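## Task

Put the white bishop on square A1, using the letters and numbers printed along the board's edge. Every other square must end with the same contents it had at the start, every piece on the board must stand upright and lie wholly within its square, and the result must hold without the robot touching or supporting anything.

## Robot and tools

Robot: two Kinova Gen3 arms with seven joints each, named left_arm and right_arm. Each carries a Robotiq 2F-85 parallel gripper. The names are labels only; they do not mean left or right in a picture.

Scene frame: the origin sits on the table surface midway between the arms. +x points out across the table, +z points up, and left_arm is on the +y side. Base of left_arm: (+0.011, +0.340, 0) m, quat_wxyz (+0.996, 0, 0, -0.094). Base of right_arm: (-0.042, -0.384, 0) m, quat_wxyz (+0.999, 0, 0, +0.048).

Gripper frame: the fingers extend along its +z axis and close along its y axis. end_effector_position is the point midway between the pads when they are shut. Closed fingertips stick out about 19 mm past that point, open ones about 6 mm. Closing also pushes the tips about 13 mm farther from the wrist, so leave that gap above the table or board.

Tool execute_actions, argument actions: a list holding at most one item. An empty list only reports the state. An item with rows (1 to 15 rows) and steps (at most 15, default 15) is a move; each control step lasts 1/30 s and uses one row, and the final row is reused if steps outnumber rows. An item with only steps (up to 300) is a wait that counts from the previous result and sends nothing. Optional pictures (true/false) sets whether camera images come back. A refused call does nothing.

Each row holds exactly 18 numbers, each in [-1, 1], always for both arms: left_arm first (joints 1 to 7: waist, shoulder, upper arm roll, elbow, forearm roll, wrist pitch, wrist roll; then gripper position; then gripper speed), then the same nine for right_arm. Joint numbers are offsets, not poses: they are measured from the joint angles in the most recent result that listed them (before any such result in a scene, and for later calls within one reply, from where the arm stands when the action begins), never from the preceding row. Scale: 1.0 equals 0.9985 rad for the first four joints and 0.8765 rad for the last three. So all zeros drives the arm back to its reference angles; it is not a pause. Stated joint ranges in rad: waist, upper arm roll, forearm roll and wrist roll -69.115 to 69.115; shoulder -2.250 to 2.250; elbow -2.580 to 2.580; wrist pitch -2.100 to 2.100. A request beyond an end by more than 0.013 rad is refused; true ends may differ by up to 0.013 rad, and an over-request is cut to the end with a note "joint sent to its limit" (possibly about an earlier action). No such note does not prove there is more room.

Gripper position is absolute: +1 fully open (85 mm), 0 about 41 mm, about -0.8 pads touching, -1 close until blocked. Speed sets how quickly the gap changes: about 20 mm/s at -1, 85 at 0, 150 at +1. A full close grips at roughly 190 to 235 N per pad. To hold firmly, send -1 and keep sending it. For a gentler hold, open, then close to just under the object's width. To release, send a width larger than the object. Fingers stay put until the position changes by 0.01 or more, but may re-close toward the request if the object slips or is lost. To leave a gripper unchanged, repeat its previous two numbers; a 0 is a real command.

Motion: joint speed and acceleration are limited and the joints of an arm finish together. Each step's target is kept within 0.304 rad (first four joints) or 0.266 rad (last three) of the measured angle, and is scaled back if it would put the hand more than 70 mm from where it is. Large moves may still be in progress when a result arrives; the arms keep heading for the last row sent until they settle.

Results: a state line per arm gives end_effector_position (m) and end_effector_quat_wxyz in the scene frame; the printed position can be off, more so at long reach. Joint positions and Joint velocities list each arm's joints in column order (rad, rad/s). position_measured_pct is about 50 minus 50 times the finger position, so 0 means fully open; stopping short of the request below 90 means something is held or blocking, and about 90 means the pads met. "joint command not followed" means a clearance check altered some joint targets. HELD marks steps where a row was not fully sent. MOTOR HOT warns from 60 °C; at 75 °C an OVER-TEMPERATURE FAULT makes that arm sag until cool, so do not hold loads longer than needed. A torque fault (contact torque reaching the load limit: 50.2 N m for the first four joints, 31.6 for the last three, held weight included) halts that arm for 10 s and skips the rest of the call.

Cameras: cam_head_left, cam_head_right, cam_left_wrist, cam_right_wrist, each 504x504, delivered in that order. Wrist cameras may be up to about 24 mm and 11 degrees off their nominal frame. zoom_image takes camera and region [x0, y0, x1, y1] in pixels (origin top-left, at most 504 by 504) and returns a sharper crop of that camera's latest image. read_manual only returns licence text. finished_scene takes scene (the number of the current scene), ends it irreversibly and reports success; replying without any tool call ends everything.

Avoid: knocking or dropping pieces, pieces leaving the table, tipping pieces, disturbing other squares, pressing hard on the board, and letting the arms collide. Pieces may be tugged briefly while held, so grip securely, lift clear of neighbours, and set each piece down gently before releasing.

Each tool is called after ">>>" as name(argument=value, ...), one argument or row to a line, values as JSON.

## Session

>>> execute_actions(
  actions=[],
)

Scene clock: 0.00 s of 4000.00 s.
left_arm: end_effector_position=(+0.3806, +0.4532, +0.2555) position_measured_pct=0.0 end_effector_quat_wxyz=(-0.348, +0.903, +0.075, +0.241) | right_arm: end_effector_position=(+0.0957, -0.4709, +0.1568) position_measured_pct=0.0 end_effector_quat_wxyz=(+0.346, -0.418, +0.804, +0.244)
Joint positions: left_arm=[-0.193  0.168  0.311  2.308  1.874 -0.957  2.975] | right_arm=[ 1.621  0.499 -0.169  2.321 -0.496  1.105  4.283]
Joint velocities: left_arm=[-0.     0.001  0.     0.002  0.     0.001 -0.   ] | right_arm=[-0.     0.001 -0.     0.     0.     0.     0.001]
Motor temperatures (°C, as the motors report them): left_arm=[30 31 28 33 33 41 38] | right_arm=[32 29 28 32 35 37 36]

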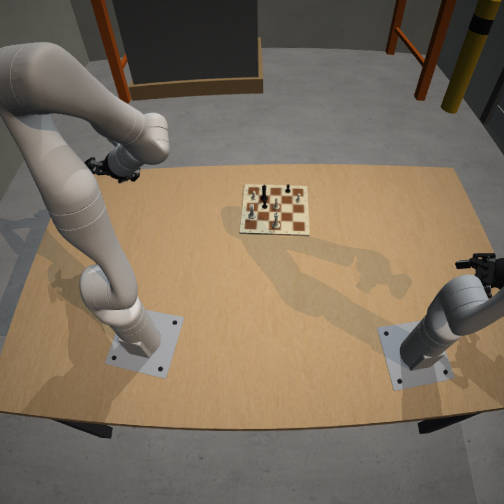

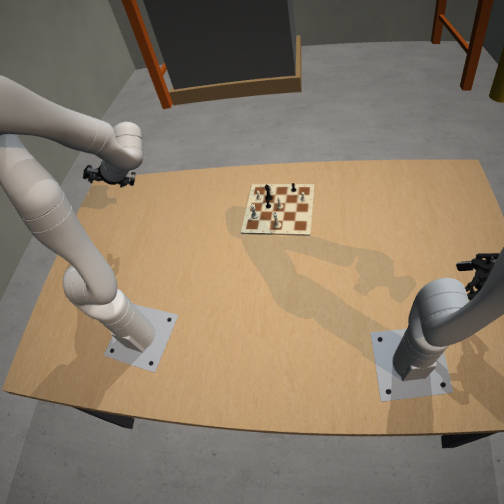

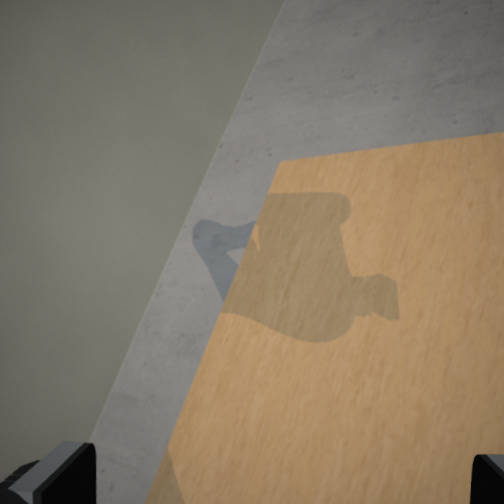

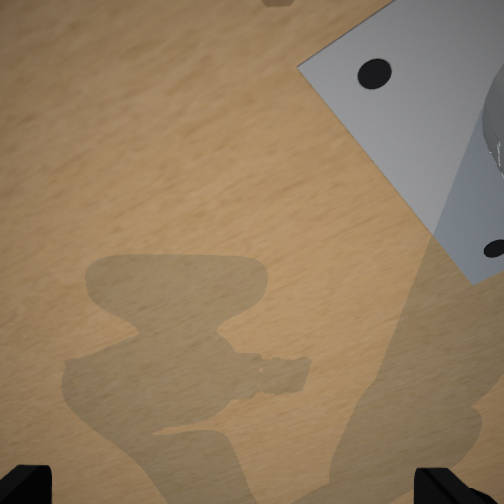

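>>> execute_actions(
  actions=[
    {"rows":[[0.694,0.483,-0.311,-0.933,1,-0.18,-0.817,0,0,0,0,0,0,0,0,0,1,0]]},
  ],
  pictures=false,
)

>>> execute_actions(
  actions=[
    {"steps":60},
  ],
  pictures=false,
)

>>> execute_actions(
  actions=[
    {"rows":[[0,0,0,0,0.446,0,0,0,0,0,0,0,0,0,0,0,1,0]]},
  ],
  pictures=false,
)

>>> zoom_image(
  camera="cam_head_left",
  region=[225,160,325,260],
)

>>> execute_actions(
  actions=[
    {"steps":20},
  ],
)

Scene clock: 13.37 s of 4000.00 s.
left_arm: end_effector_position=(+0.4331, +0.3712, +0.1930) position_measured_pct=36.9 end_effector_quat_wxyz=(-0.366, +0.924, +0.017, +0.111) | right_arm: end_effector_position=(+0.0957, -0.4709, +0.1568) position_measured_pct=0.0 end_effector_quat_wxyz=(+0.346, -0.418, +0.804, +0.244)
Joint positions: left_arm=[ 0.174  0.502  0.056  1.944  2.193 -1.086  2.656] | right_arm=[ 1.621  0.499 -0.169  2.321 -0.496  1.105  4.283]
Joint velocities: left_arm=[ 0.752  0.42  -0.16  -0.766  0.672 -0.082 -0.671] | right_arm=[ 0.     0.001  0.    -0.    -0.     0.    -0.001]
Motor temperatures (°C, as the motors report them): left_arm=[30 31 28 33 33 41 38] | right_arm=[32 29 28 32 35 37 36]
Steps of this call (steps 1 to 90: nothing new was sent; then 9.87 s passed at rest; steps 91 to 105: all 15 steps of this action). Readings (joint positions | what the end effector reports):
91: left_arm=[-0.192 0.169 0.310 2.307 1.875 -0.957 2.974] | right_arm=[1.621 0.499 -0.169 2.321 -0.496 1.105 4.283] | left_arm position_measured_pct=0.0 | right_arm position_measured_pct=0.0
92: left_arm=[-0.184 0.176 0.305 2.301 1.879 -0.960 2.970] | right_arm=[1.621 0.499 -0.169 2.321 -0.496 1.105 4.283] | left_arm position_measured_pct=0.4 | right_arm position_measured_pct=0.0
94: left_arm=[-0.153 0.207 0.279 2.274 1.902 -0.974 2.947] | right_arm=[1.621 0.499 -0.169 2.321 -0.496 1.105 4.283] | left_arm position_measured_pct=4.8 | right_arm position_measured_pct=0.0
98: left_arm=[-0.028 0.331 0.163 2.153 2.008 -1.033 2.841] | right_arm=[1.621 0.499 -0.169 2.321 -0.496 1.105 4.283] | left_arm position_measured_pct=15.9 | right_arm position_measured_pct=0.0
105: the state above

Scene clock: 15.37 s of 4000.00 s.
left_arm: end_effector_position=(+0.4853, +0.0566, +0.1893) position_measured_pct=49.6 end_effector_quat_wxyz=(-0.134, +0.981, -0.086, +0.111) | right_arm: end_effector_position=(+0.0957, -0.4709, +0.1568) position_measured_pct=0.0 end_effector_quat_wxyz=(+0.346, -0.418, +0.804, +0.244)
Joint positions: left_arm=[ 0.5    0.65   0.     1.376  2.751 -1.115  2.258] | right_arm=[ 1.621  0.499 -0.169  2.321 -0.496  1.105  4.283]
Joint velocities: left_arm=[-0.    -0.001  0.     0.001 -0.    -0.002 -0.   ] | right_arm=[-0.     0.001  0.001 -0.     0.    -0.    -0.001]
Motor temperatures (°C, as the motors report them): left_arm=[30 31 28 33 33 41 38] | right_arm=[32 29 28 32 35 37 36]
Steps of this call (steps 1 to 45: the robot went on to your last target; steps 46 to 60: nothing new was sent). Readings (joint positions | what the end effector reports):
1: left_arm=[0.198 0.515 0.051 1.919 2.215 -1.088 2.634] | right_arm=[1.621 0.499 -0.169 2.321 -0.496 1.105 4.283] | left_arm position_measured_pct=40.1 | right_arm position_measured_pct=0.0
2: left_arm=[0.223 0.527 0.046 1.894 2.237 -1.091 2.612] | right_arm=[1.621 0.499 -0.169 2.321 -0.496 1.105 4.283] | left_arm position_measured_pct=42.9 | right_arm position_measured_pct=0.0
4: left_arm=[0.268 0.547 0.038 1.845 2.280 -1.095 2.569] | right_arm=[1.621 0.499 -0.169 2.321 -0.496 1.105 4.283] | left_arm position_measured_pct=47.6 | right_arm position_measured_pct=0.0
8: left_arm=[0.342 0.580 0.026 1.743 2.369 -1.101 2.480] | right_arm=[1.621 0.499 -0.169 2.321 -0.496 1.105 4.283] | left_arm position_measured_pct=49.6 | right_arm position_measured_pct=0.0
60: the state above
All arms were judged still, so your last target was given up. Only a new action makes them travel on or press farther. Fingers that are still opening or closing keep moving.

Scene clock: 15.87 s of 4000.00 s.
left_arm: end_effector_position=(+0.4096, -0.0208, +0.1702) position_measured_pct=49.6 end_effector_quat_wxyz=(+0.001, +1.000, -0.001, -0.000) | right_arm: end_effector_position=(+0.0957, -0.4709, +0.1568) position_measured_pct=0.0 end_effector_quat_wxyz=(+0.346, -0.418, +0.804, +0.244)
Joint positions: left_arm=[ 0.501  0.65   0.001  1.376  3.142 -1.115  2.258] | right_arm=[ 1.621  0.499 -0.169  2.321 -0.496  1.105  4.283]
Joint velocities: left_arm=[-0.003 -0.002 -0.01  -0.001 -0.001  0.001 -0.   ] | right_arm=[ 0.     0.001  0.001  0.    -0.    -0.     0.   ]
Motor temperatures (°C, as the motors report them): left_arm=[30 31 28 33 33 41 38] | right_arm=[32 29 28 32 35 37 36]
Steps of this call (steps 1 to 15: all 15 steps of this action). Readings (joint positions | what the end effector reports):
1: left_arm=[0.500 0.650 0.000 1.376 2.752 -1.115 2.258] | right_arm=[1.621 0.499 -0.169 2.321 -0.496 1.105 4.283] | left_arm position_measured_pct=49.6 | right_arm position_measured_pct=0.0
2: left_arm=[0.499 0.650 -0.000 1.376 2.761 -1.114 2.258] | right_arm=[1.621 0.499 -0.169 2.321 -0.496 1.105 4.283] | left_arm position_measured_pct=49.6 | right_arm position_measured_pct=0.0
4: left_arm=[0.499 0.650 -0.001 1.376 2.811 -1.115 2.258] | right_arm=[1.621 0.499 -0.169 2.321 -0.496 1.105 4.283] | left_arm position_measured_pct=49.6 | right_arm position_measured_pct=0.0
8: left_arm=[0.499 0.650 0.000 1.376 2.972 -1.115 2.258] | right_arm=[1.621 0.499 -0.169 2.321 -0.496 1.105 4.283] | left_arm position_measured_pct=49.6 | right_arm position_measured_pct=0.0
15: the state above

Region (225, 160, 325, 260) of cam_head_left's 504x504 image, scaled by 5.040, with more detail than that image has.

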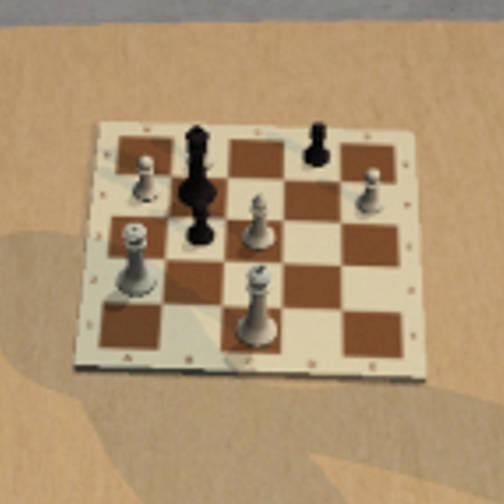

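Scene clock: 16.53 s of 4000.00 s.
left_arm: end_effector_position=(+0.4105, -0.0198, +0.1703) position_measured_pct=49.6 end_effector_quat_wxyz=(+0.000, +1.000, -0.000, +0.000) | right_arm: end_effector_position=(+0.0957, -0.4709, +0.1568) position_measured_pct=0.0 end_effector_quat_wxyz=(+0.346, -0.418, +0.804, +0.244)
Joint positions: left_arm=[ 0.5    0.65   0.     1.376  3.142 -1.115  2.258] | right_arm=[ 1.621  0.499 -0.169  2.321 -0.496  1.105  4.283]
Joint velocities: left_arm=[ 0.    -0.    -0.     0.    -0.     0.001  0.001] | right_arm=[-0.     0.001 -0.001 -0.     0.    -0.     0.   ]
Motor temperatures (°C, as the motors report them): left_arm=[30 31 28 33 33 41 38] | right_arm=[32 29 28 32 35 37 36]
Steps of this call (steps 1 to 15: the robot went on to your last target; steps 16 to 20: nothing new was sent). Readings (joint positions | what the end effector reports):
1: left_arm=[0.501 0.650 0.001 1.376 3.142 -1.115 2.258] | right_arm=[1.621 0.499 -0.169 2.321 -0.496 1.105 4.283] | left_arm position_measured_pct=49.6 | right_arm position_measured_pct=0.0
2: left_arm=[0.500 0.650 0.001 1.376 3.142 -1.115 2.258] | right_arm=[1.621 0.499 -0.169 2.321 -0.496 1.105 4.283] | left_arm position_measured_pct=49.6 | right_arm position_measured_pct=0.0
4: left_arm=[0.500 0.650 0.000 1.376 3.142 -1.115 2.258] | right_arm=[1.621 0.499 -0.169 2.321 -0.496 1.105 4.283] | left_arm position_measured_pct=49.6 | right_arm position_measured_pct=0.0
8: left_arm=[0.500 0.650 0.000 1.376 3.142 -1.115 2.258] | right_arm=[1.621 0.499 -0.169 2.321 -0.496 1.105 4.283] | left_arm position_measured_pct=49.6 | right_arm position_measured_pct=0.0
20: the state above
All arms were judged still, so your last target was given up. Only a new action makes them travel on or press farther. Fingers that are still opening or closing keep moving.

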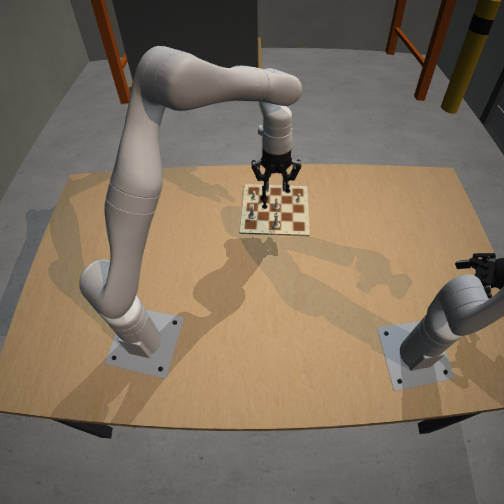

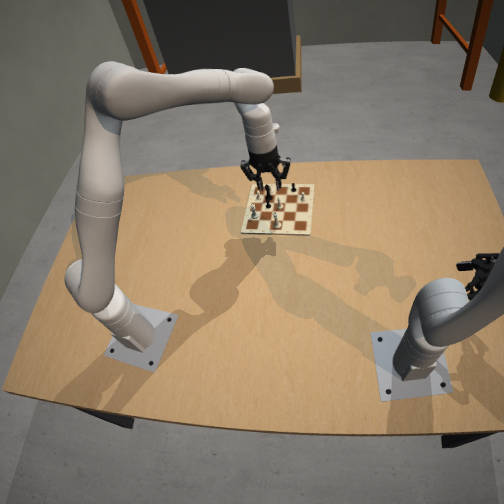

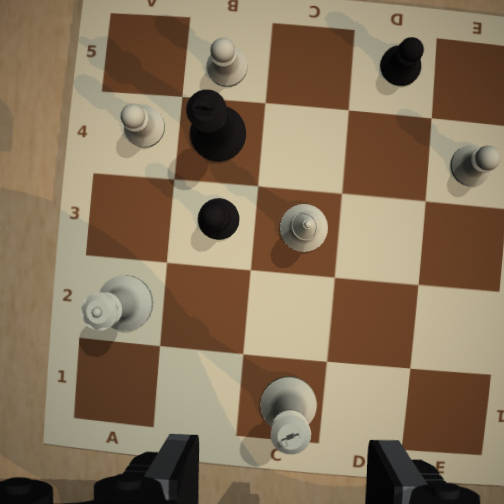

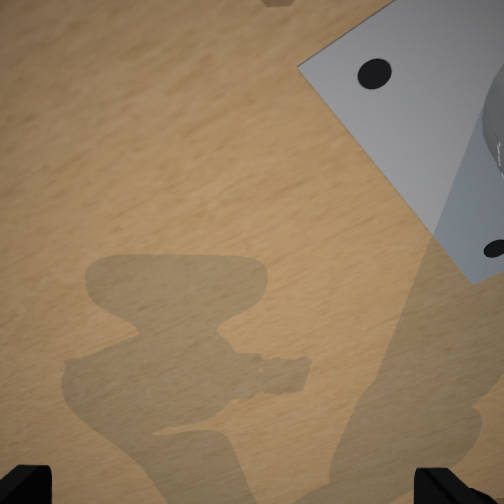

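>>> execute_actions(
  actions=[
    {"rows":[[-0.056,0.1,0,-0.155,0,0,0.735,-0.2,0,0,0,0,0,0,0,0,1,0],[-0.056,0.1,0,-0.155,0,0,0.735,-0.2,0,0,0,0,0,0,0,0,1,0],[-0.056,0.1,0,-0.155,0,0,0.735,-0.2,0,0,0,0,0,0,0,0,1,0],[-0.056,0.1,0,-0.155,0,0,0.735,-0.2,0,0,0,0,0,0,0,0,1,0],[-0.056,0.1,0,-0.155,0,0,0.735,-0.2,0,0,0,0,0,0,0,0,1,0],[-0.056,0.1,0,-0.155,0,0,0.735,-0.2,0,0,0,0,0,0,0,0,1,0],[-0.056,0.209,0,-0.155,0,0.062,0.735,-0.2,0,0,0,0,0,0,0,0,1,0]]},
  ],
  pictures=false,
)

>>> execute_actions(
  actions=[
    {"steps":30},
  ],
)

Scene clock: 37.93 s of 4000.00 s.
left_arm: end_effector_position=(+0.4713, -0.0296, +0.1100) position_measured_pct=59.9 end_effector_quat_wxyz=(+0.003, +0.962, +0.271, +0.002) | right_arm: end_effector_position=(+0.0957, -0.4709, +0.1568) position_measured_pct=0.0 end_effector_quat_wxyz=(+0.346, -0.418, +0.804, +0.244)
Joint positions: left_arm=[ 0.447  0.829 -0.     1.231  3.142 -1.074  2.756] | right_arm=[ 1.621  0.499 -0.169  2.321 -0.496  1.105  4.283]
Joint velocities: left_arm=[-0.032  0.254  0.003 -0.089  0.001  0.128  1.216] | right_arm=[-0.    -0.001 -0.001 -0.     0.     0.     0.   ]
Motor temperatures (°C, as the motors report them): left_arm=[30 31 28 33 33 41 38] | right_arm=[32 29 28 32 35 38 36]
Steps of this call (steps 1 to 90: nothing new was sent; then 17.90 s passed at rest; steps 91 to 105: all 15 steps of this action). Readings (joint positions | what the end effector reports):
91: left_arm=[0.499 0.651 0.000 1.375 3.142 -1.115 2.260] | right_arm=[1.621 0.499 -0.169 2.321 -0.496 1.105 4.283] | left_arm position_measured_pct=49.6 | right_arm position_measured_pct=0.0
92: left_arm=[0.497 0.655 0.001 1.369 3.142 -1.115 2.268] | right_arm=[1.621 0.499 -0.169 2.321 -0.496 1.105 4.283] | left_arm position_measured_pct=50.4 | right_arm position_measured_pct=0.0
94: left_arm=[0.487 0.675 0.002 1.342 3.142 -1.116 2.313] | right_arm=[1.621 0.499 -0.169 2.321 -0.496 1.105 4.283] | left_arm position_measured_pct=54.4 | right_arm position_measured_pct=0.0
98: left_arm=[0.463 0.724 -0.000 1.272 3.142 -1.113 2.472] | right_arm=[1.621 0.499 -0.169 2.321 -0.496 1.105 4.283] | left_arm position_measured_pct=59.5 | right_arm position_measured_pct=0.0
105: the state above

Scene clock: 38.93 s of 4000.00 s.
left_arm: end_effector_position=(+0.4753, -0.0300, +0.0952) position_measured_pct=59.9 end_effector_quat_wxyz=(+0.001, +0.939, +0.343, +0.000) | right_arm: end_effector_position=(+0.0957, -0.4709, +0.1568) position_measured_pct=0.0 end_effector_quat_wxyz=(+0.346, -0.418, +0.804, +0.244)
Joint positions: left_arm=[ 0.444  0.859  0.     1.221  3.142 -1.06   2.903] | right_arm=[ 1.621  0.499 -0.169  2.321 -0.496  1.105  4.283]
Joint velocities: left_arm=[ 0.     0.    -0.    -0.001  0.     0.    -0.001] | right_arm=[-0.    -0.    -0.001 -0.    -0.     0.    -0.001]
Motor temperatures (°C, as the motors report them): left_arm=[30 31 28 33 33 41 38] | right_arm=[32 29 28 32 35 38 36]
Steps of this call (steps 1 to 30: the robot went on to your last target). Readings (joint positions | what the end effector reports):
1: left_arm=[0.446 0.838 0.000 1.228 3.142 -1.070 2.797] | right_arm=[1.621 0.499 -0.169 2.321 -0.496 1.105 4.283] | left_arm position_measured_pct=59.9 | right_arm position_measured_pct=0.0
2: left_arm=[0.445 0.845 0.000 1.225 3.142 -1.066 2.836] | right_arm=[1.621 0.499 -0.169 2.321 -0.496 1.105 4.283] | left_arm position_measured_pct=59.9 | right_arm position_measured_pct=0.0
4: left_arm=[0.444 0.854 0.000 1.223 3.142 -1.061 2.889] | right_arm=[1.621 0.499 -0.169 2.321 -0.496 1.105 4.283] | left_arm position_measured_pct=59.9 | right_arm position_measured_pct=0.0
8: left_arm=[0.444 0.857 0.000 1.221 3.142 -1.060 2.903] | right_arm=[1.621 0.499 -0.169 2.321 -0.496 1.105 4.283] | left_arm position_measured_pct=59.9 | right_arm position_measured_pct=0.0
30: the state above
All arms were judged still, so your last target was given up. Only a new action makes them travel on or press farther. Fingers that are still opening or closing keep moving.

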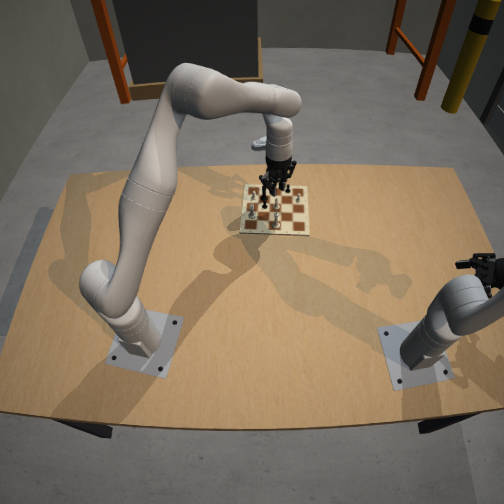

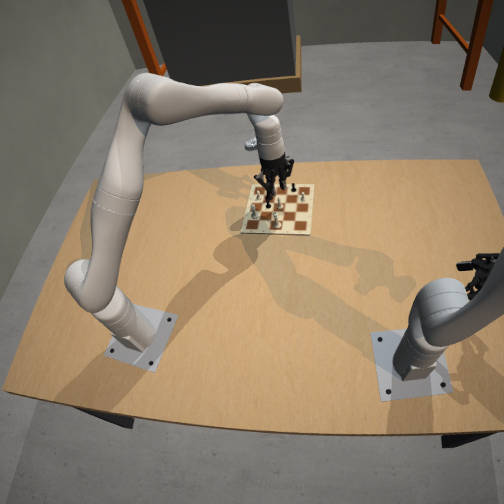

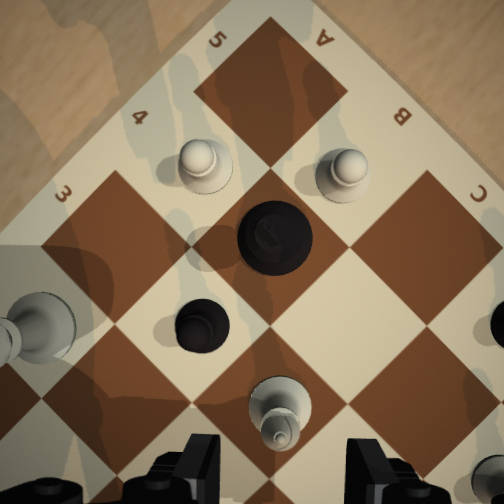

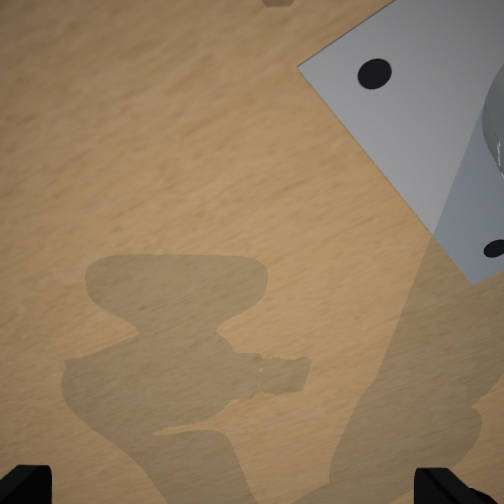

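>>> execute_actions(
  actions=[
    {"rows":[[-0.002,0.07,0,0.043,0,0.129,0,-0.2,0,0,0,0,0,0,0,0,1,0]]},
  ],
)

>>> zoom_image(
  camera="cam_head_left",
  region=[225,160,325,260],
)

Scene clock: 46.50 s of 4000.00 s.
left_arm: end_effector_position=(+0.4757, -0.0288, +0.0425) position_measured_pct=59.9 end_effector_quat_wxyz=(+0.001, +0.939, +0.344, +0.000) | right_arm: end_effector_position=(+0.0957, -0.4709, +0.1568) position_measured_pct=0.0 end_effector_quat_wxyz=(+0.346, -0.418, +0.804, +0.244)
Joint positions: left_arm=[ 0.442  0.928  0.     1.264  3.142 -0.947  2.903] | right_arm=[ 1.621  0.499 -0.169  2.321 -0.496  1.105  4.283]
Joint velocities: left_arm=[-0.     0.002 -0.     0.    -0.     0.    -0.   ] | right_arm=[ 0.    -0.001  0.001  0.    -0.    -0.     0.001]
Motor temperatures (°C, as the motors report them): left_arm=[30 32 28 33 33 41 38] | right_arm=[32 29 28 32 35 38 36]
Steps of this call (steps 1 to 90: nothing new was sent; then 4.07 s passed at rest; steps 91 to 105: all 15 steps of this action). Readings (joint positions | what the end effector reports):
91: left_arm=[0.444 0.860 0.000 1.222 3.142 -1.059 2.903] | right_arm=[1.621 0.499 -0.169 2.321 -0.496 1.105 4.283] | left_arm position_measured_pct=59.9 | right_arm position_measured_pct=0.0
92: left_arm=[0.444 0.865 0.000 1.224 3.142 -1.051 2.903] | right_arm=[1.621 0.499 -0.169 2.321 -0.496 1.105 4.283] | left_arm position_measured_pct=59.9 | right_arm position_measured_pct=0.0
94: left_arm=[0.443 0.892 0.000 1.239 3.142 -1.008 2.903] | right_arm=[1.621 0.499 -0.169 2.321 -0.496 1.105 4.283] | left_arm position_measured_pct=59.9 | right_arm position_measured_pct=0.0
98: left_arm=[0.442 0.927 -0.000 1.265 3.142 -0.949 2.903] | right_arm=[1.621 0.499 -0.169 2.321 -0.496 1.105 4.283] | left_arm position_measured_pct=59.9 | right_arm position_measured_pct=0.0
105: the state above

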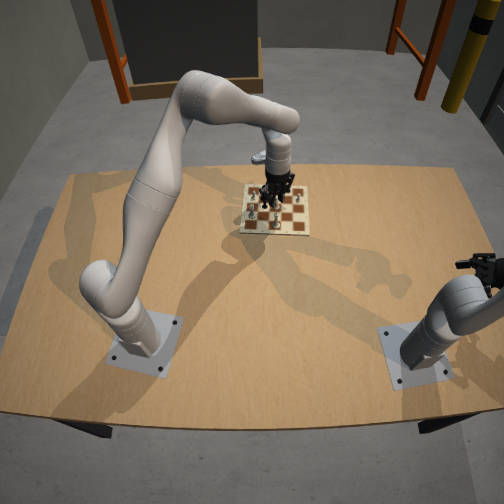

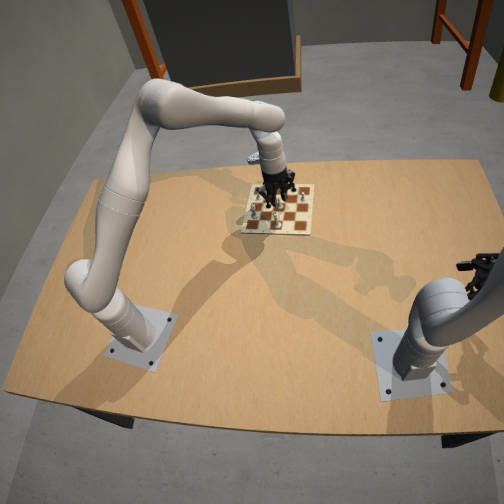

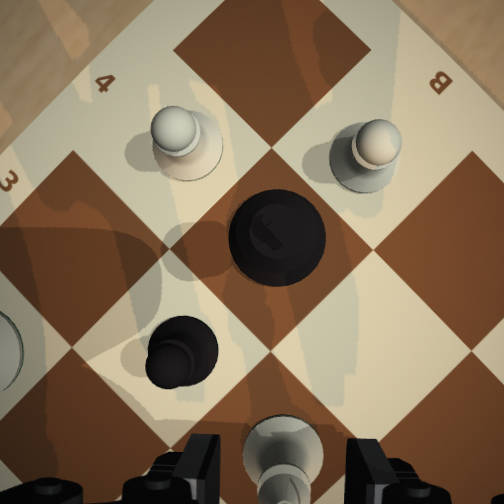

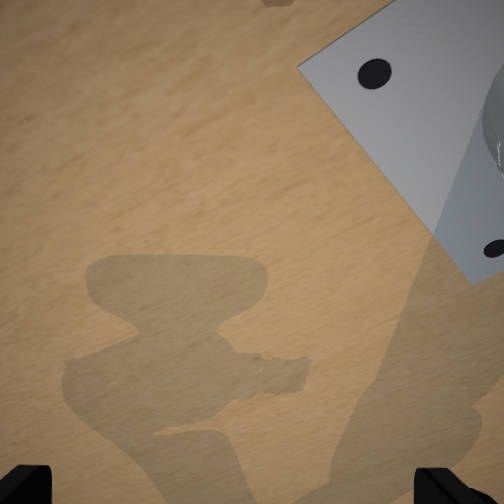

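Region (225, 160, 325, 260) of cam_head_left's 504x504 image, scaled by 5.040, with more detail than that image has.

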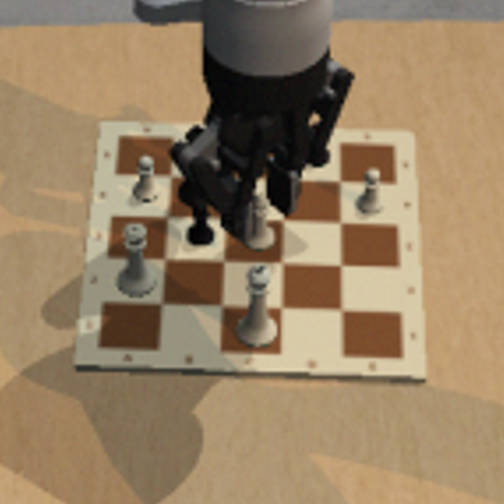

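>>> execute_actions(
  actions=[
    {"rows":[[0,0,0,0,0,0,0,-1,-0.5,0,0,0,0,0,0,0,1,0]]},
  ],
  pictures=false,
)

>>> execute_actions(
  actions=[
    {"steps":10},
  ],
  pictures=false,
)

>>> execute_actions(
  actions=[
    {"rows":[[0,-0.095,0,-0.06,0,-0.177,0,-1,-0.5,0,0,0,0,0,0,0,1,0]]},
  ],
  pictures=false,
)

>>> execute_actions(
  actions=[
    {"rows":[[-0.051,-0.221,0,0.457,0,0.265,-0.935,-1,-0.5,0,0,0,0,0,0,0,1,0]]},
  ],
  pictures=false,
)

>>> execute_actions(
  actions=[
    {"steps":30},
  ],
)

Scene clock: 61.10 s of 4000.00 s.
left_arm: end_effector_position=(+0.4757, -0.0289, +0.0426) position_measured_pct=81.3 end_effector_quat_wxyz=(+0.001, +0.939, +0.344, +0.000) | right_arm: end_effector_position=(+0.0957, -0.4709, +0.1568) position_measured_pct=0.0 end_effector_quat_wxyz=(+0.346, -0.418, +0.804, +0.244)
Joint positions: left_arm=[ 0.442  0.928  0.     1.264  3.142 -0.947  2.903] | right_arm=[ 1.621  0.499 -0.169  2.321 -0.496  1.105  4.283]
Joint velocities: left_arm=[-0.    -0.002  0.    -0.001 -0.    -0.001 -0.   ] | right_arm=[-0. -0. -0. -0. -0. -0. -0.]
Motor temperatures (°C, as the motors report them): left_arm=[30 32 28 33 33 41 38] | right_arm=[32 29 28 32 35 38 36]
Steps of this call (steps 1 to 15: the robot went on to your last target; steps 16 to 90: nothing new was sent; then 11.10 s passed at rest; steps 91 to 105: all 15 steps of this action). Readings (joint positions | what the end effector reports):
91: left_arm=[0.442 0.929 0.000 1.264 3.142 -0.947 2.903] | right_arm=[1.621 0.499 -0.169 2.321 -0.496 1.105 4.283] | left_arm position_measured_pct=59.9 | right_arm position_measured_pct=0.0
92: left_arm=[0.442 0.928 0.000 1.264 3.142 -0.947 2.903] | right_arm=[1.621 0.499 -0.169 2.321 -0.496 1.105 4.283] | left_arm position_measured_pct=60.3 | right_arm position_measured_pct=0.0
94: left_arm=[0.442 0.928 0.000 1.264 3.142 -0.947 2.903] | right_arm=[1.621 0.499 -0.169 2.321 -0.496 1.105 4.283] | left_arm position_measured_pct=62.7 | right_arm position_measured_pct=0.0
98: left_arm=[0.442 0.928 0.000 1.264 3.142 -0.947 2.903] | right_arm=[1.621 0.499 -0.169 2.321 -0.496 1.105 4.283] | left_arm position_measured_pct=69.8 | right_arm position_measured_pct=0.0
105: the state above

Scene clock: 61.43 s of 4000.00 s.
left_arm: end_effector_position=(+0.4757, -0.0289, +0.0427) position_measured_pct=83.7 end_effector_quat_wxyz=(+0.001, +0.939, +0.344, +0.000) | right_arm: end_effector_position=(+0.0957, -0.4709, +0.1568) position_measured_pct=0.0 end_effector_quat_wxyz=(+0.346, -0.418, +0.804, +0.244)
Joint positions: left_arm=[ 0.442  0.928  0.     1.264  3.142 -0.947  2.903] | right_arm=[ 1.621  0.499 -0.169  2.321 -0.496  1.105  4.283]
Joint velocities: left_arm=[-0.    -0.     0.    -0.002  0.     0.001  0.001] | right_arm=[ 0.    -0.001  0.001 -0.    -0.     0.    -0.   ]
Motor temperatures (°C, as the motors report them): left_arm=[30 32 28 33 33 41 38] | right_arm=[32 29 28 32 35 38 36]
Steps of this call (steps 1 to 10: the robot went on to your last target). Readings (joint positions | what the end effector reports):
1: left_arm=[0.442 0.928 0.000 1.264 3.142 -0.947 2.903] | right_arm=[1.621 0.499 -0.169 2.321 -0.496 1.105 4.283] | left_arm position_measured_pct=82.1 | right_arm position_measured_pct=0.0
2: left_arm=[0.442 0.928 0.000 1.264 3.142 -0.947 2.903] | right_arm=[1.621 0.499 -0.169 2.321 -0.496 1.105 4.283] | left_arm position_measured_pct=82.9 | right_arm position_measured_pct=0.0
4: left_arm=[0.442 0.928 0.000 1.264 3.142 -0.947 2.903] | right_arm=[1.621 0.499 -0.169 2.321 -0.496 1.105 4.283] | left_arm position_measured_pct=83.7 | right_arm position_measured_pct=0.0
8: left_arm=[0.442 0.928 0.000 1.264 3.142 -0.947 2.903] | right_arm=[1.621 0.499 -0.169 2.321 -0.496 1.105 4.283] | left_arm position_measured_pct=83.7 | right_arm position_measured_pct=0.0
10: the state above

Scene clock: 61.93 s of 4000.00 s.
left_arm: end_effector_position=(+0.4754, -0.0287, +0.1148) position_measured_pct=83.7 end_effector_quat_wxyz=(+0.001, +0.939, +0.344, +0.000) | right_arm: end_effector_position=(+0.0957, -0.4709, +0.1568) position_measured_pct=0.0 end_effector_quat_wxyz=(+0.346, -0.418, +0.804, +0.244)
Joint positions: left_arm=[ 0.442  0.834  0.     1.204  3.142 -1.102  2.903] | right_arm=[ 1.621  0.499 -0.169  2.321 -0.496  1.105  4.283]
Joint velocities: left_arm=[-0.    -0.004  0.    -0.002  0.    -0.002 -0.   ] | right_arm=[ 0.    -0.001 -0.    -0.    -0.     0.     0.   ]
Motor temperatures (°C, as the motors report them): left_arm=[30 32 28 33 33 41 38] | right_arm=[32 29 28 32 35 38 36]
Steps of this call (steps 1 to 15: all 15 steps of this action). Readings (joint positions | what the end effector reports):
1: left_arm=[0.442 0.927 0.000 1.264 3.142 -0.948 2.903] | right_arm=[1.621 0.499 -0.169 2.321 -0.496 1.105 4.283] | left_arm position_measured_pct=83.7 | right_arm position_measured_pct=0.0
2: left_arm=[0.442 0.922 0.000 1.261 3.142 -0.957 2.903] | right_arm=[1.621 0.499 -0.169 2.321 -0.496 1.105 4.283] | left_arm position_measured_pct=83.7 | right_arm position_measured_pct=0.0
4: left_arm=[0.442 0.894 0.000 1.245 3.142 -1.000 2.903] | right_arm=[1.621 0.499 -0.169 2.321 -0.496 1.105 4.283] | left_arm position_measured_pct=83.7 | right_arm position_measured_pct=0.0
8: left_arm=[0.442 0.838 0.000 1.205 3.142 -1.096 2.903] | right_arm=[1.621 0.499 -0.169 2.321 -0.496 1.105 4.283] | left_arm position_measured_pct=83.7 | right_arm position_measured_pct=0.0
15: the state above

Scene clock: 62.43 s of 4000.00 s.
left_arm: end_effector_position=(+0.4192, +0.0407, +0.1192) position_measured_pct=83.7 end_effector_quat_wxyz=(+0.007, +0.986, +0.168, +0.007) | right_arm: end_effector_position=(+0.0957, -0.4709, +0.1568) position_measured_pct=0.0 end_effector_quat_wxyz=(+0.346, -0.418, +0.804, +0.244)
Joint positions: left_arm=[ 0.397  0.639 -0.     1.589  3.142 -0.894  2.494] | right_arm=[ 1.621  0.499 -0.169  2.321 -0.496  1.105  4.283]
Joint velocities: left_arm=[-0.038 -0.163  0.002  0.522  0.001  0.173 -1.216] | right_arm=[ 0.    -0.001 -0.     0.    -0.    -0.    -0.001]
Motor temperatures (°C, as the motors report them): left_arm=[30 32 28 33 33 41 38] | right_arm=[32 29 28 32 35 38 36]
Steps of this call (steps 1 to 15: all 15 steps of this action). Readings (joint positions | what the end effector reports):
1: left_arm=[0.442 0.833 0.000 1.205 3.142 -1.101 2.902] | right_arm=[1.621 0.499 -0.169 2.321 -0.496 1.105 4.283] | left_arm position_measured_pct=83.7 | right_arm position_measured_pct=0.0
2: left_arm=[0.441 0.828 0.000 1.211 3.142 -1.096 2.898] | right_arm=[1.621 0.499 -0.169 2.321 -0.496 1.105 4.283] | left_arm position_measured_pct=83.7 | right_arm position_measured_pct=0.0
4: left_arm=[0.436 0.806 0.001 1.239 3.142 -1.075 2.875] | right_arm=[1.621 0.499 -0.169 2.321 -0.496 1.105 4.283] | left_arm position_measured_pct=83.7 | right_arm position_measured_pct=0.0
8: left_arm=[0.416 0.721 0.000 1.360 3.142 -0.986 2.768] | right_arm=[1.621 0.499 -0.169 2.321 -0.496 1.105 4.283] | left_arm position_measured_pct=83.7 | right_arm position_measured_pct=0.0
15: the state above

Scene clock: 63.43 s of 4000.00 s.
left_arm: end_effector_position=(+0.4004, +0.0564, +0.1145) position_measured_pct=83.7 end_effector_quat_wxyz=(-0.000, +0.999, -0.033, -0.001) | right_arm: end_effector_position=(+0.0957, -0.4709, +0.1568) position_measured_pct=0.0 end_effector_quat_wxyz=(+0.346, -0.418, +0.804, +0.244)
Joint positions: left_arm=[ 0.391  0.613  0.     1.66   3.142 -0.87   2.083] | right_arm=[ 1.621  0.499 -0.169  2.321 -0.496  1.105  4.283]
Joint velocities: left_arm=[-0.     0.001  0.    -0.001  0.     0.    -0.   ] | right_arm=[-0.    -0.001 -0.    -0.     0.     0.    -0.   ]
Motor temperatures (°C, as the motors report them): left_arm=[30 32 28 33 33 41 38] | right_arm=[32 29 28 32 35 38 36]
Steps of this call (steps 1 to 30: the robot went on to your last target). Readings (joint positions | what the end effector reports):
1: left_arm=[0.396 0.634 0.000 1.604 3.142 -0.889 2.453] | right_arm=[1.621 0.499 -0.169 2.321 -0.496 1.105 4.283] | left_arm position_measured_pct=83.7 | right_arm position_measured_pct=0.0
2: left_arm=[0.395 0.630 0.000 1.617 3.142 -0.885 2.413] | right_arm=[1.621 0.499 -0.169 2.321 -0.496 1.105 4.283] | left_arm position_measured_pct=83.7 | right_arm position_measured_pct=0.0
4: left_arm=[0.393 0.624 0.000 1.634 3.142 -0.879 2.331] | right_arm=[1.621 0.499 -0.169 2.321 -0.496 1.105 4.283] | left_arm position_measured_pct=83.7 | right_arm position_measured_pct=0.0
8: left_arm=[0.392 0.617 0.000 1.653 3.142 -0.873 2.169] | right_arm=[1.621 0.499 -0.169 2.321 -0.496 1.105 4.283] | left_arm position_measured_pct=83.7 | right_arm position_measured_pct=0.0
30: the state above
All arms were judged still, so your last target was given up. Only a new action makes them travel on or press farther. Fingers that are still opening or closing keep moving.

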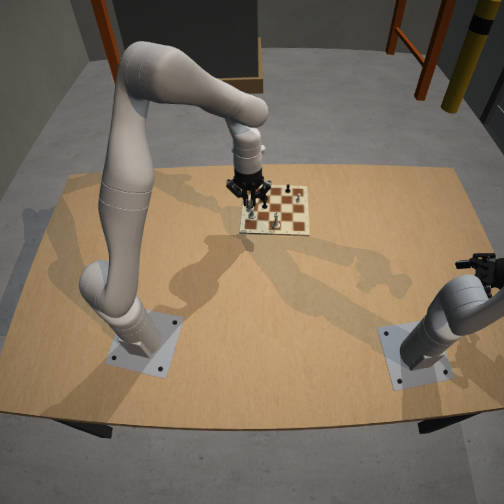

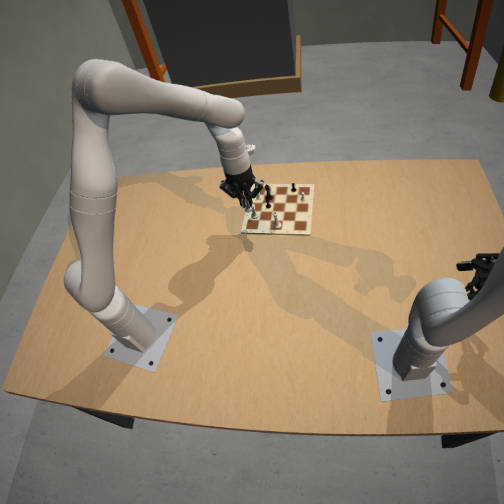

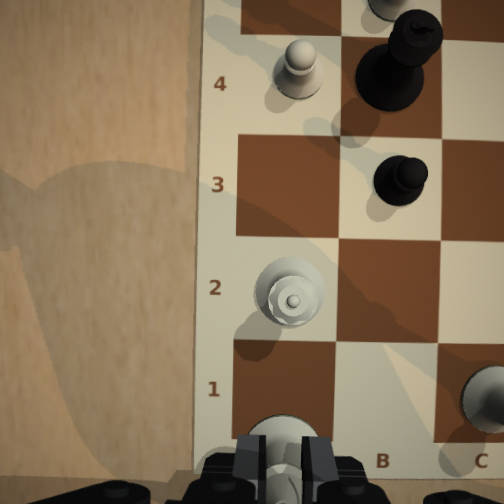

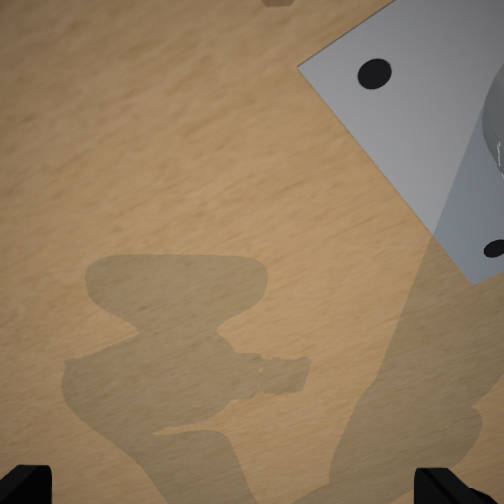

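>>> execute_actions(
  actions=[
    {"rows":[[0.004,0.097,0,0.05,0,0.168,0,-1,-0.5,0,0,0,0,0,0,0,1,0]]},
  ],
)

Scene clock: 80.10 s of 4000.00 s.
left_arm: end_effector_position=(+0.3994, +0.0548, +0.0570) position_measured_pct=83.7 end_effector_quat_wxyz=(-0.000, +0.999, -0.035, -0.000) | right_arm: end_effector_position=(+0.0957, -0.4709, +0.1568) position_measured_pct=0.0 end_effector_quat_wxyz=(+0.346, -0.418, +0.804, +0.244)
Joint positions: left_arm=[ 0.395  0.709  0.     1.71   3.142 -0.723  2.083] | right_arm=[ 1.621  0.499 -0.169  2.321 -0.496  1.105  4.283]
Joint velocities: left_arm=[ 0.     0.008  0.    -0.    -0.     0.001 -0.   ] | right_arm=[ 0.     0.001  0.001 -0.    -0.    -0.    -0.   ]
Motor temperatures (°C, as the motors report them): left_arm=[30 32 28 33 33 41 38] | right_arm=[32 29 28 32 35 38 36]
Steps of this call (steps 1 to 90: nothing new was sent; then 13.17 s passed at rest; steps 91 to 105: all 15 steps of this action). Readings (joint positions | what the end effector reports):
91: left_arm=[0.391 0.614 0.000 1.661 3.142 -0.869 2.083] | right_arm=[1.621 0.499 -0.169 2.321 -0.496 1.105 4.283] | left_arm position_measured_pct=83.7 | right_arm position_measured_pct=0.0
92: left_arm=[0.391 0.620 0.000 1.663 3.142 -0.861 2.083] | right_arm=[1.621 0.499 -0.169 2.321 -0.496 1.105 4.283] | left_arm position_measured_pct=83.7 | right_arm position_measured_pct=0.0
94: left_arm=[0.393 0.649 0.000 1.676 3.142 -0.821 2.083] | right_arm=[1.621 0.499 -0.169 2.321 -0.496 1.105 4.283] | left_arm position_measured_pct=83.7 | right_arm position_measured_pct=0.0
98: left_arm=[0.395 0.704 0.000 1.709 3.142 -0.729 2.083] | right_arm=[1.621 0.499 -0.169 2.321 -0.496 1.105 4.283] | left_arm position_measured_pct=83.7 | right_arm position_measured_pct=0.0
105: the state above

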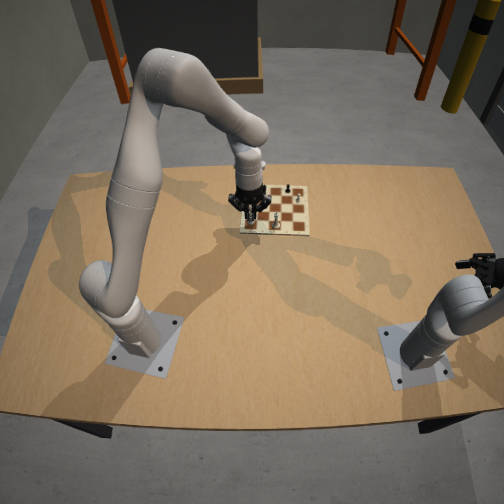

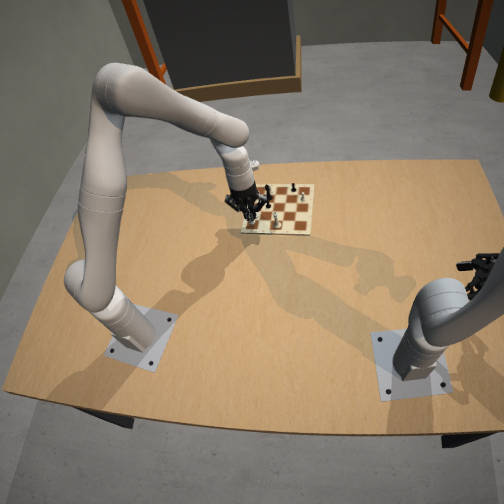

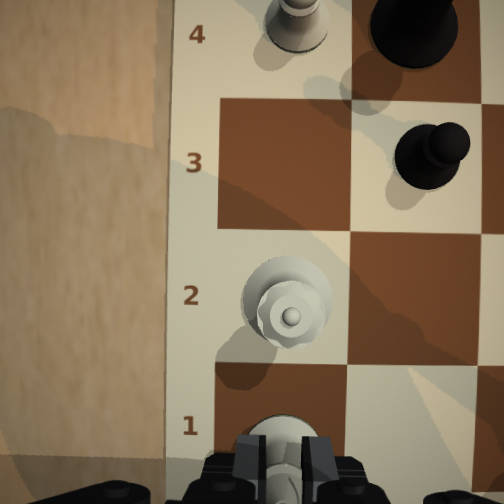

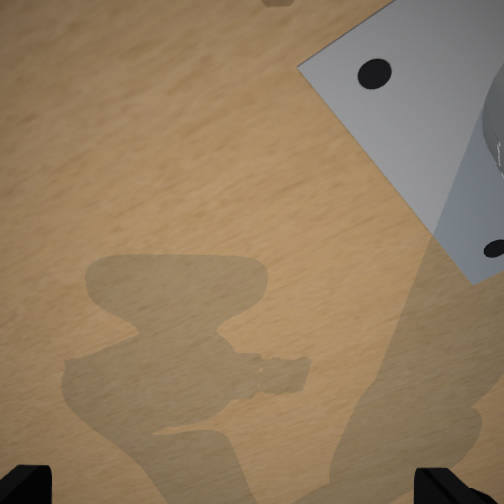

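>>> execute_actions(
  actions=[
    {"rows":[[-0.001,0.008,0,0,0,0.009,0,-1,-0.5,0,0,0,0,0,0,0,1,0],[-0.001,0.008,0,0,0,0.009,0,-1,-0.5,0,0,0,0,0,0,0,1,0],[-0.002,0.016,0,0,0,0.018,0,-1,-0.5,0,0,0,0,0,0,0,1,0],[-0.002,0.016,0,0,0,0.018,0,-1,-0.5,0,0,0,0,0,0,0,1,0],[-0.003,0.023,0,0,0,0.026,0,-1,-0.5,0,0,0,0,0,0,0,1,0],[-0.003,0.023,0,0,0,0.026,0,-1,-0.5,0,0,0,0,0,0,0,1,0],[-0.003,0.029,0,0,0,0.033,0,-1,-0.5,0,0,0,0,0,0,0,1,0]]},
  ],
  pictures=false,
)

>>> execute_actions(
  actions=[
    {"rows":[[0,0,0,0,0,0,0,-0.25,-0.3,0,0,0,0,0,0,0,1,0]]},
  ],
  pictures=false,
)

>>> execute_actions(
  actions=[
    {"rows":[[0,-0.09,0,-0.037,0,-0.145,0,-0.25,-0.3,0,0,0,0,0,0,0,1,0]]},
  ],
)

Scene clock: 92.20 s of 4000.00 s.
left_arm: end_effector_position=(+0.4022, +0.0547, +0.0431) position_measured_pct=83.7 end_effector_quat_wxyz=(+0.000, +0.999, -0.034, -0.000) | right_arm: end_effector_position=(+0.0957, -0.4709, +0.1568) position_measured_pct=0.0 end_effector_quat_wxyz=(+0.346, -0.418, +0.804, +0.244)
Joint positions: left_arm=[ 0.392  0.738  0.     1.71   3.142 -0.694  2.083] | right_arm=[ 1.621  0.499 -0.169  2.321 -0.496  1.105  4.283]
Joint velocities: left_arm=[-0.     0.004  0.     0.001 -0.001 -0.002 -0.   ] | right_arm=[-0.    -0.    -0.    -0.    -0.     0.     0.001]
Motor temperatures (°C, as the motors report them): left_arm=[30 32 28 33 33 41 38] | right_arm=[32 29 28 32 35 38 36]
Steps of this call (steps 1 to 15: the robot went on to your last target; steps 16 to 90: nothing new was sent; then 8.60 s passed at rest; steps 91 to 105: all 15 steps of this action). Readings (joint positions | what the end effector reports):
91: left_arm=[0.395 0.711 0.000 1.710 3.142 -0.722 2.083] | right_arm=[1.621 0.499 -0.169 2.321 -0.496 1.105 4.283] | left_arm position_measured_pct=83.7 | right_arm position_measured_pct=0.0
92: left_arm=[0.394 0.714 0.000 1.710 3.142 -0.719 2.083] | right_arm=[1.621 0.499 -0.169 2.321 -0.496 1.105 4.283] | left_arm position_measured_pct=83.7 | right_arm position_measured_pct=0.0
94: left_arm=[0.393 0.721 0.000 1.710 3.142 -0.712 2.083] | right_arm=[1.621 0.499 -0.169 2.321 -0.496 1.105 4.283] | left_arm position_measured_pct=83.7 | right_arm position_measured_pct=0.0
98: left_arm=[0.392 0.734 0.000 1.710 3.142 -0.698 2.083] | right_arm=[1.621 0.499 -0.169 2.321 -0.496 1.105 4.283] | left_arm position_measured_pct=83.7 | right_arm position_measured_pct=0.0
105: the state above

Scene clock: 92.70 s of 4000.00 s.
left_arm: end_effector_position=(+0.4022, +0.0547, +0.0431) position_measured_pct=62.7 end_effector_quat_wxyz=(+0.000, +0.999, -0.034, -0.000) | right_arm: end_effector_position=(+0.0957, -0.4709, +0.1568) position_measured_pct=0.0 end_effector_quat_wxyz=(+0.346, -0.418, +0.804, +0.244)
Joint positions: left_arm=[ 0.392  0.738  0.     1.71   3.142 -0.694  2.083] | right_arm=[ 1.621  0.499 -0.169  2.321 -0.496  1.105  4.283]
Joint velocities: left_arm=[ 0.     0.001  0.001  0.     0.    -0.     0.001] | right_arm=[ 0.     0.001 -0.001 -0.    -0.     0.     0.   ]
Motor temperatures (°C, as the motors report them): left_arm=[30 32 28 33 33 41 38] | right_arm=[32 29 28 32 35 38 36]
Steps of this call (steps 1 to 15: all 15 steps of this action). Readings (joint positions | what the end effector reports):
1: left_arm=[0.392 0.738 0.000 1.710 3.142 -0.694 2.083] | right_arm=[1.621 0.499 -0.169 2.321 -0.496 1.105 4.283] | left_arm position_measured_pct=83.7 | right_arm position_measured_pct=0.0
2: left_arm=[0.392 0.738 0.000 1.710 3.142 -0.694 2.083] | right_arm=[1.621 0.499 -0.169 2.321 -0.496 1.105 4.283] | left_arm position_measured_pct=83.7 | right_arm position_measured_pct=0.0
4: left_arm=[0.392 0.738 0.000 1.710 3.142 -0.694 2.083] | right_arm=[1.621 0.499 -0.169 2.321 -0.496 1.105 4.283] | left_arm position_measured_pct=80.2 | right_arm position_measured_pct=0.0
8: left_arm=[0.392 0.738 0.000 1.710 3.142 -0.694 2.083] | right_arm=[1.621 0.499 -0.169 2.321 -0.496 1.105 4.283] | left_arm position_measured_pct=71.4 | right_arm position_measured_pct=0.0
15: the state above

Scene clock: 93.20 s of 4000.00 s.
left_arm: end_effector_position=(+0.4019, +0.0548, +0.0943) position_measured_pct=62.3 end_effector_quat_wxyz=(-0.000, +0.999, -0.034, -0.001) | right_arm: end_effector_position=(+0.0957, -0.4709, +0.1568) position_measured_pct=0.0 end_effector_quat_wxyz=(+0.346, -0.418, +0.804, +0.244)
Joint positions: left_arm=[ 0.392  0.649  0.     1.673  3.142 -0.821  2.083] | right_arm=[ 1.621  0.499 -0.169  2.321 -0.496  1.105  4.283]
Joint velocities: left_arm=[-0.    -0.007  0.    -0.002 -0.    -0.     0.001] | right_arm=[-0.    -0.001 -0.001  0.    -0.     0.    -0.   ]
Motor temperatures (°C, as the motors report them): left_arm=[30 32 28 33 33 41 38] | right_arm=[32 29 28 32 35 38 36]
Steps of this call (steps 1 to 15: all 15 steps of this action). Readings (joint positions | what the end effector reports):
1: left_arm=[0.392 0.736 0.000 1.710 3.142 -0.695 2.083] | right_arm=[1.621 0.499 -0.169 2.321 -0.496 1.105 4.283] | left_arm position_measured_pct=62.3 | right_arm position_measured_pct=0.0
2: left_arm=[0.392 0.730 0.000 1.708 3.142 -0.702 2.083] | right_arm=[1.621 0.499 -0.169 2.321 -0.496 1.105 4.283] | left_arm position_measured_pct=62.3 | right_arm position_measured_pct=0.0
4: left_arm=[0.392 0.701 0.000 1.698 3.142 -0.740 2.083] | right_arm=[1.621 0.499 -0.169 2.321 -0.496 1.105 4.283] | left_arm position_measured_pct=62.3 | right_arm position_measured_pct=0.0
8: left_arm=[0.392 0.652 0.000 1.674 3.142 -0.817 2.083] | right_arm=[1.621 0.499 -0.169 2.321 -0.496 1.105 4.283] | left_arm position_measured_pct=62.3 | right_arm position_measured_pct=0.0
15: the state above

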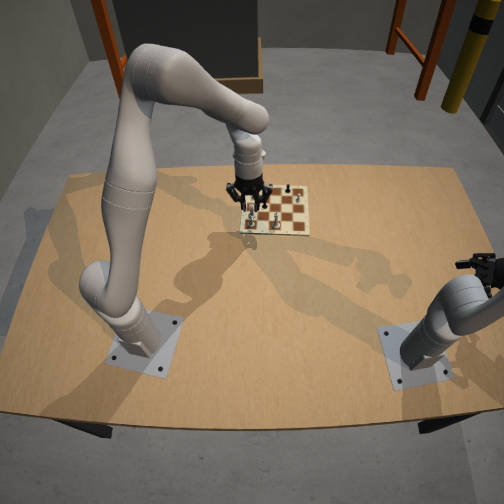

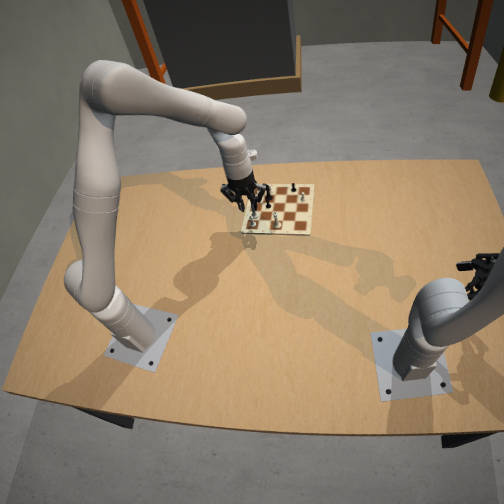

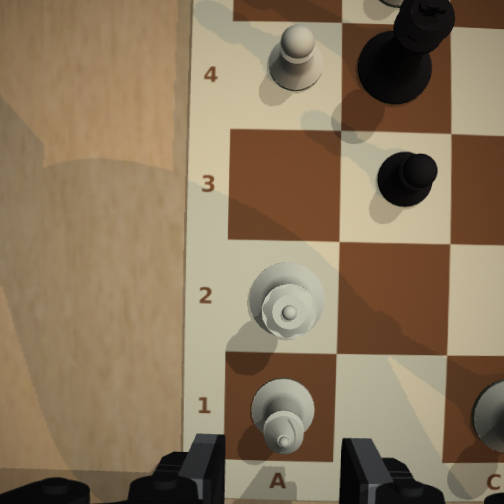

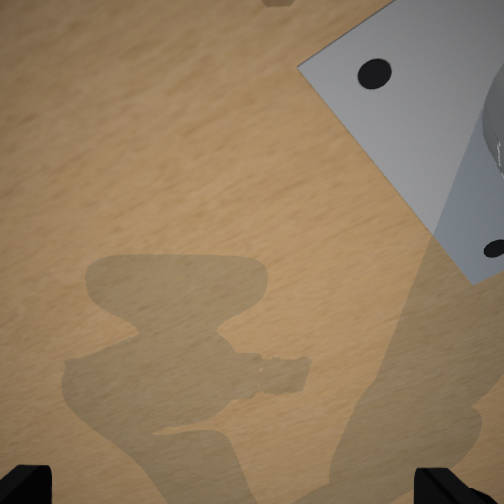

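>>> finished_scene(
  scene=2,
)

The scene is finished: the task was done.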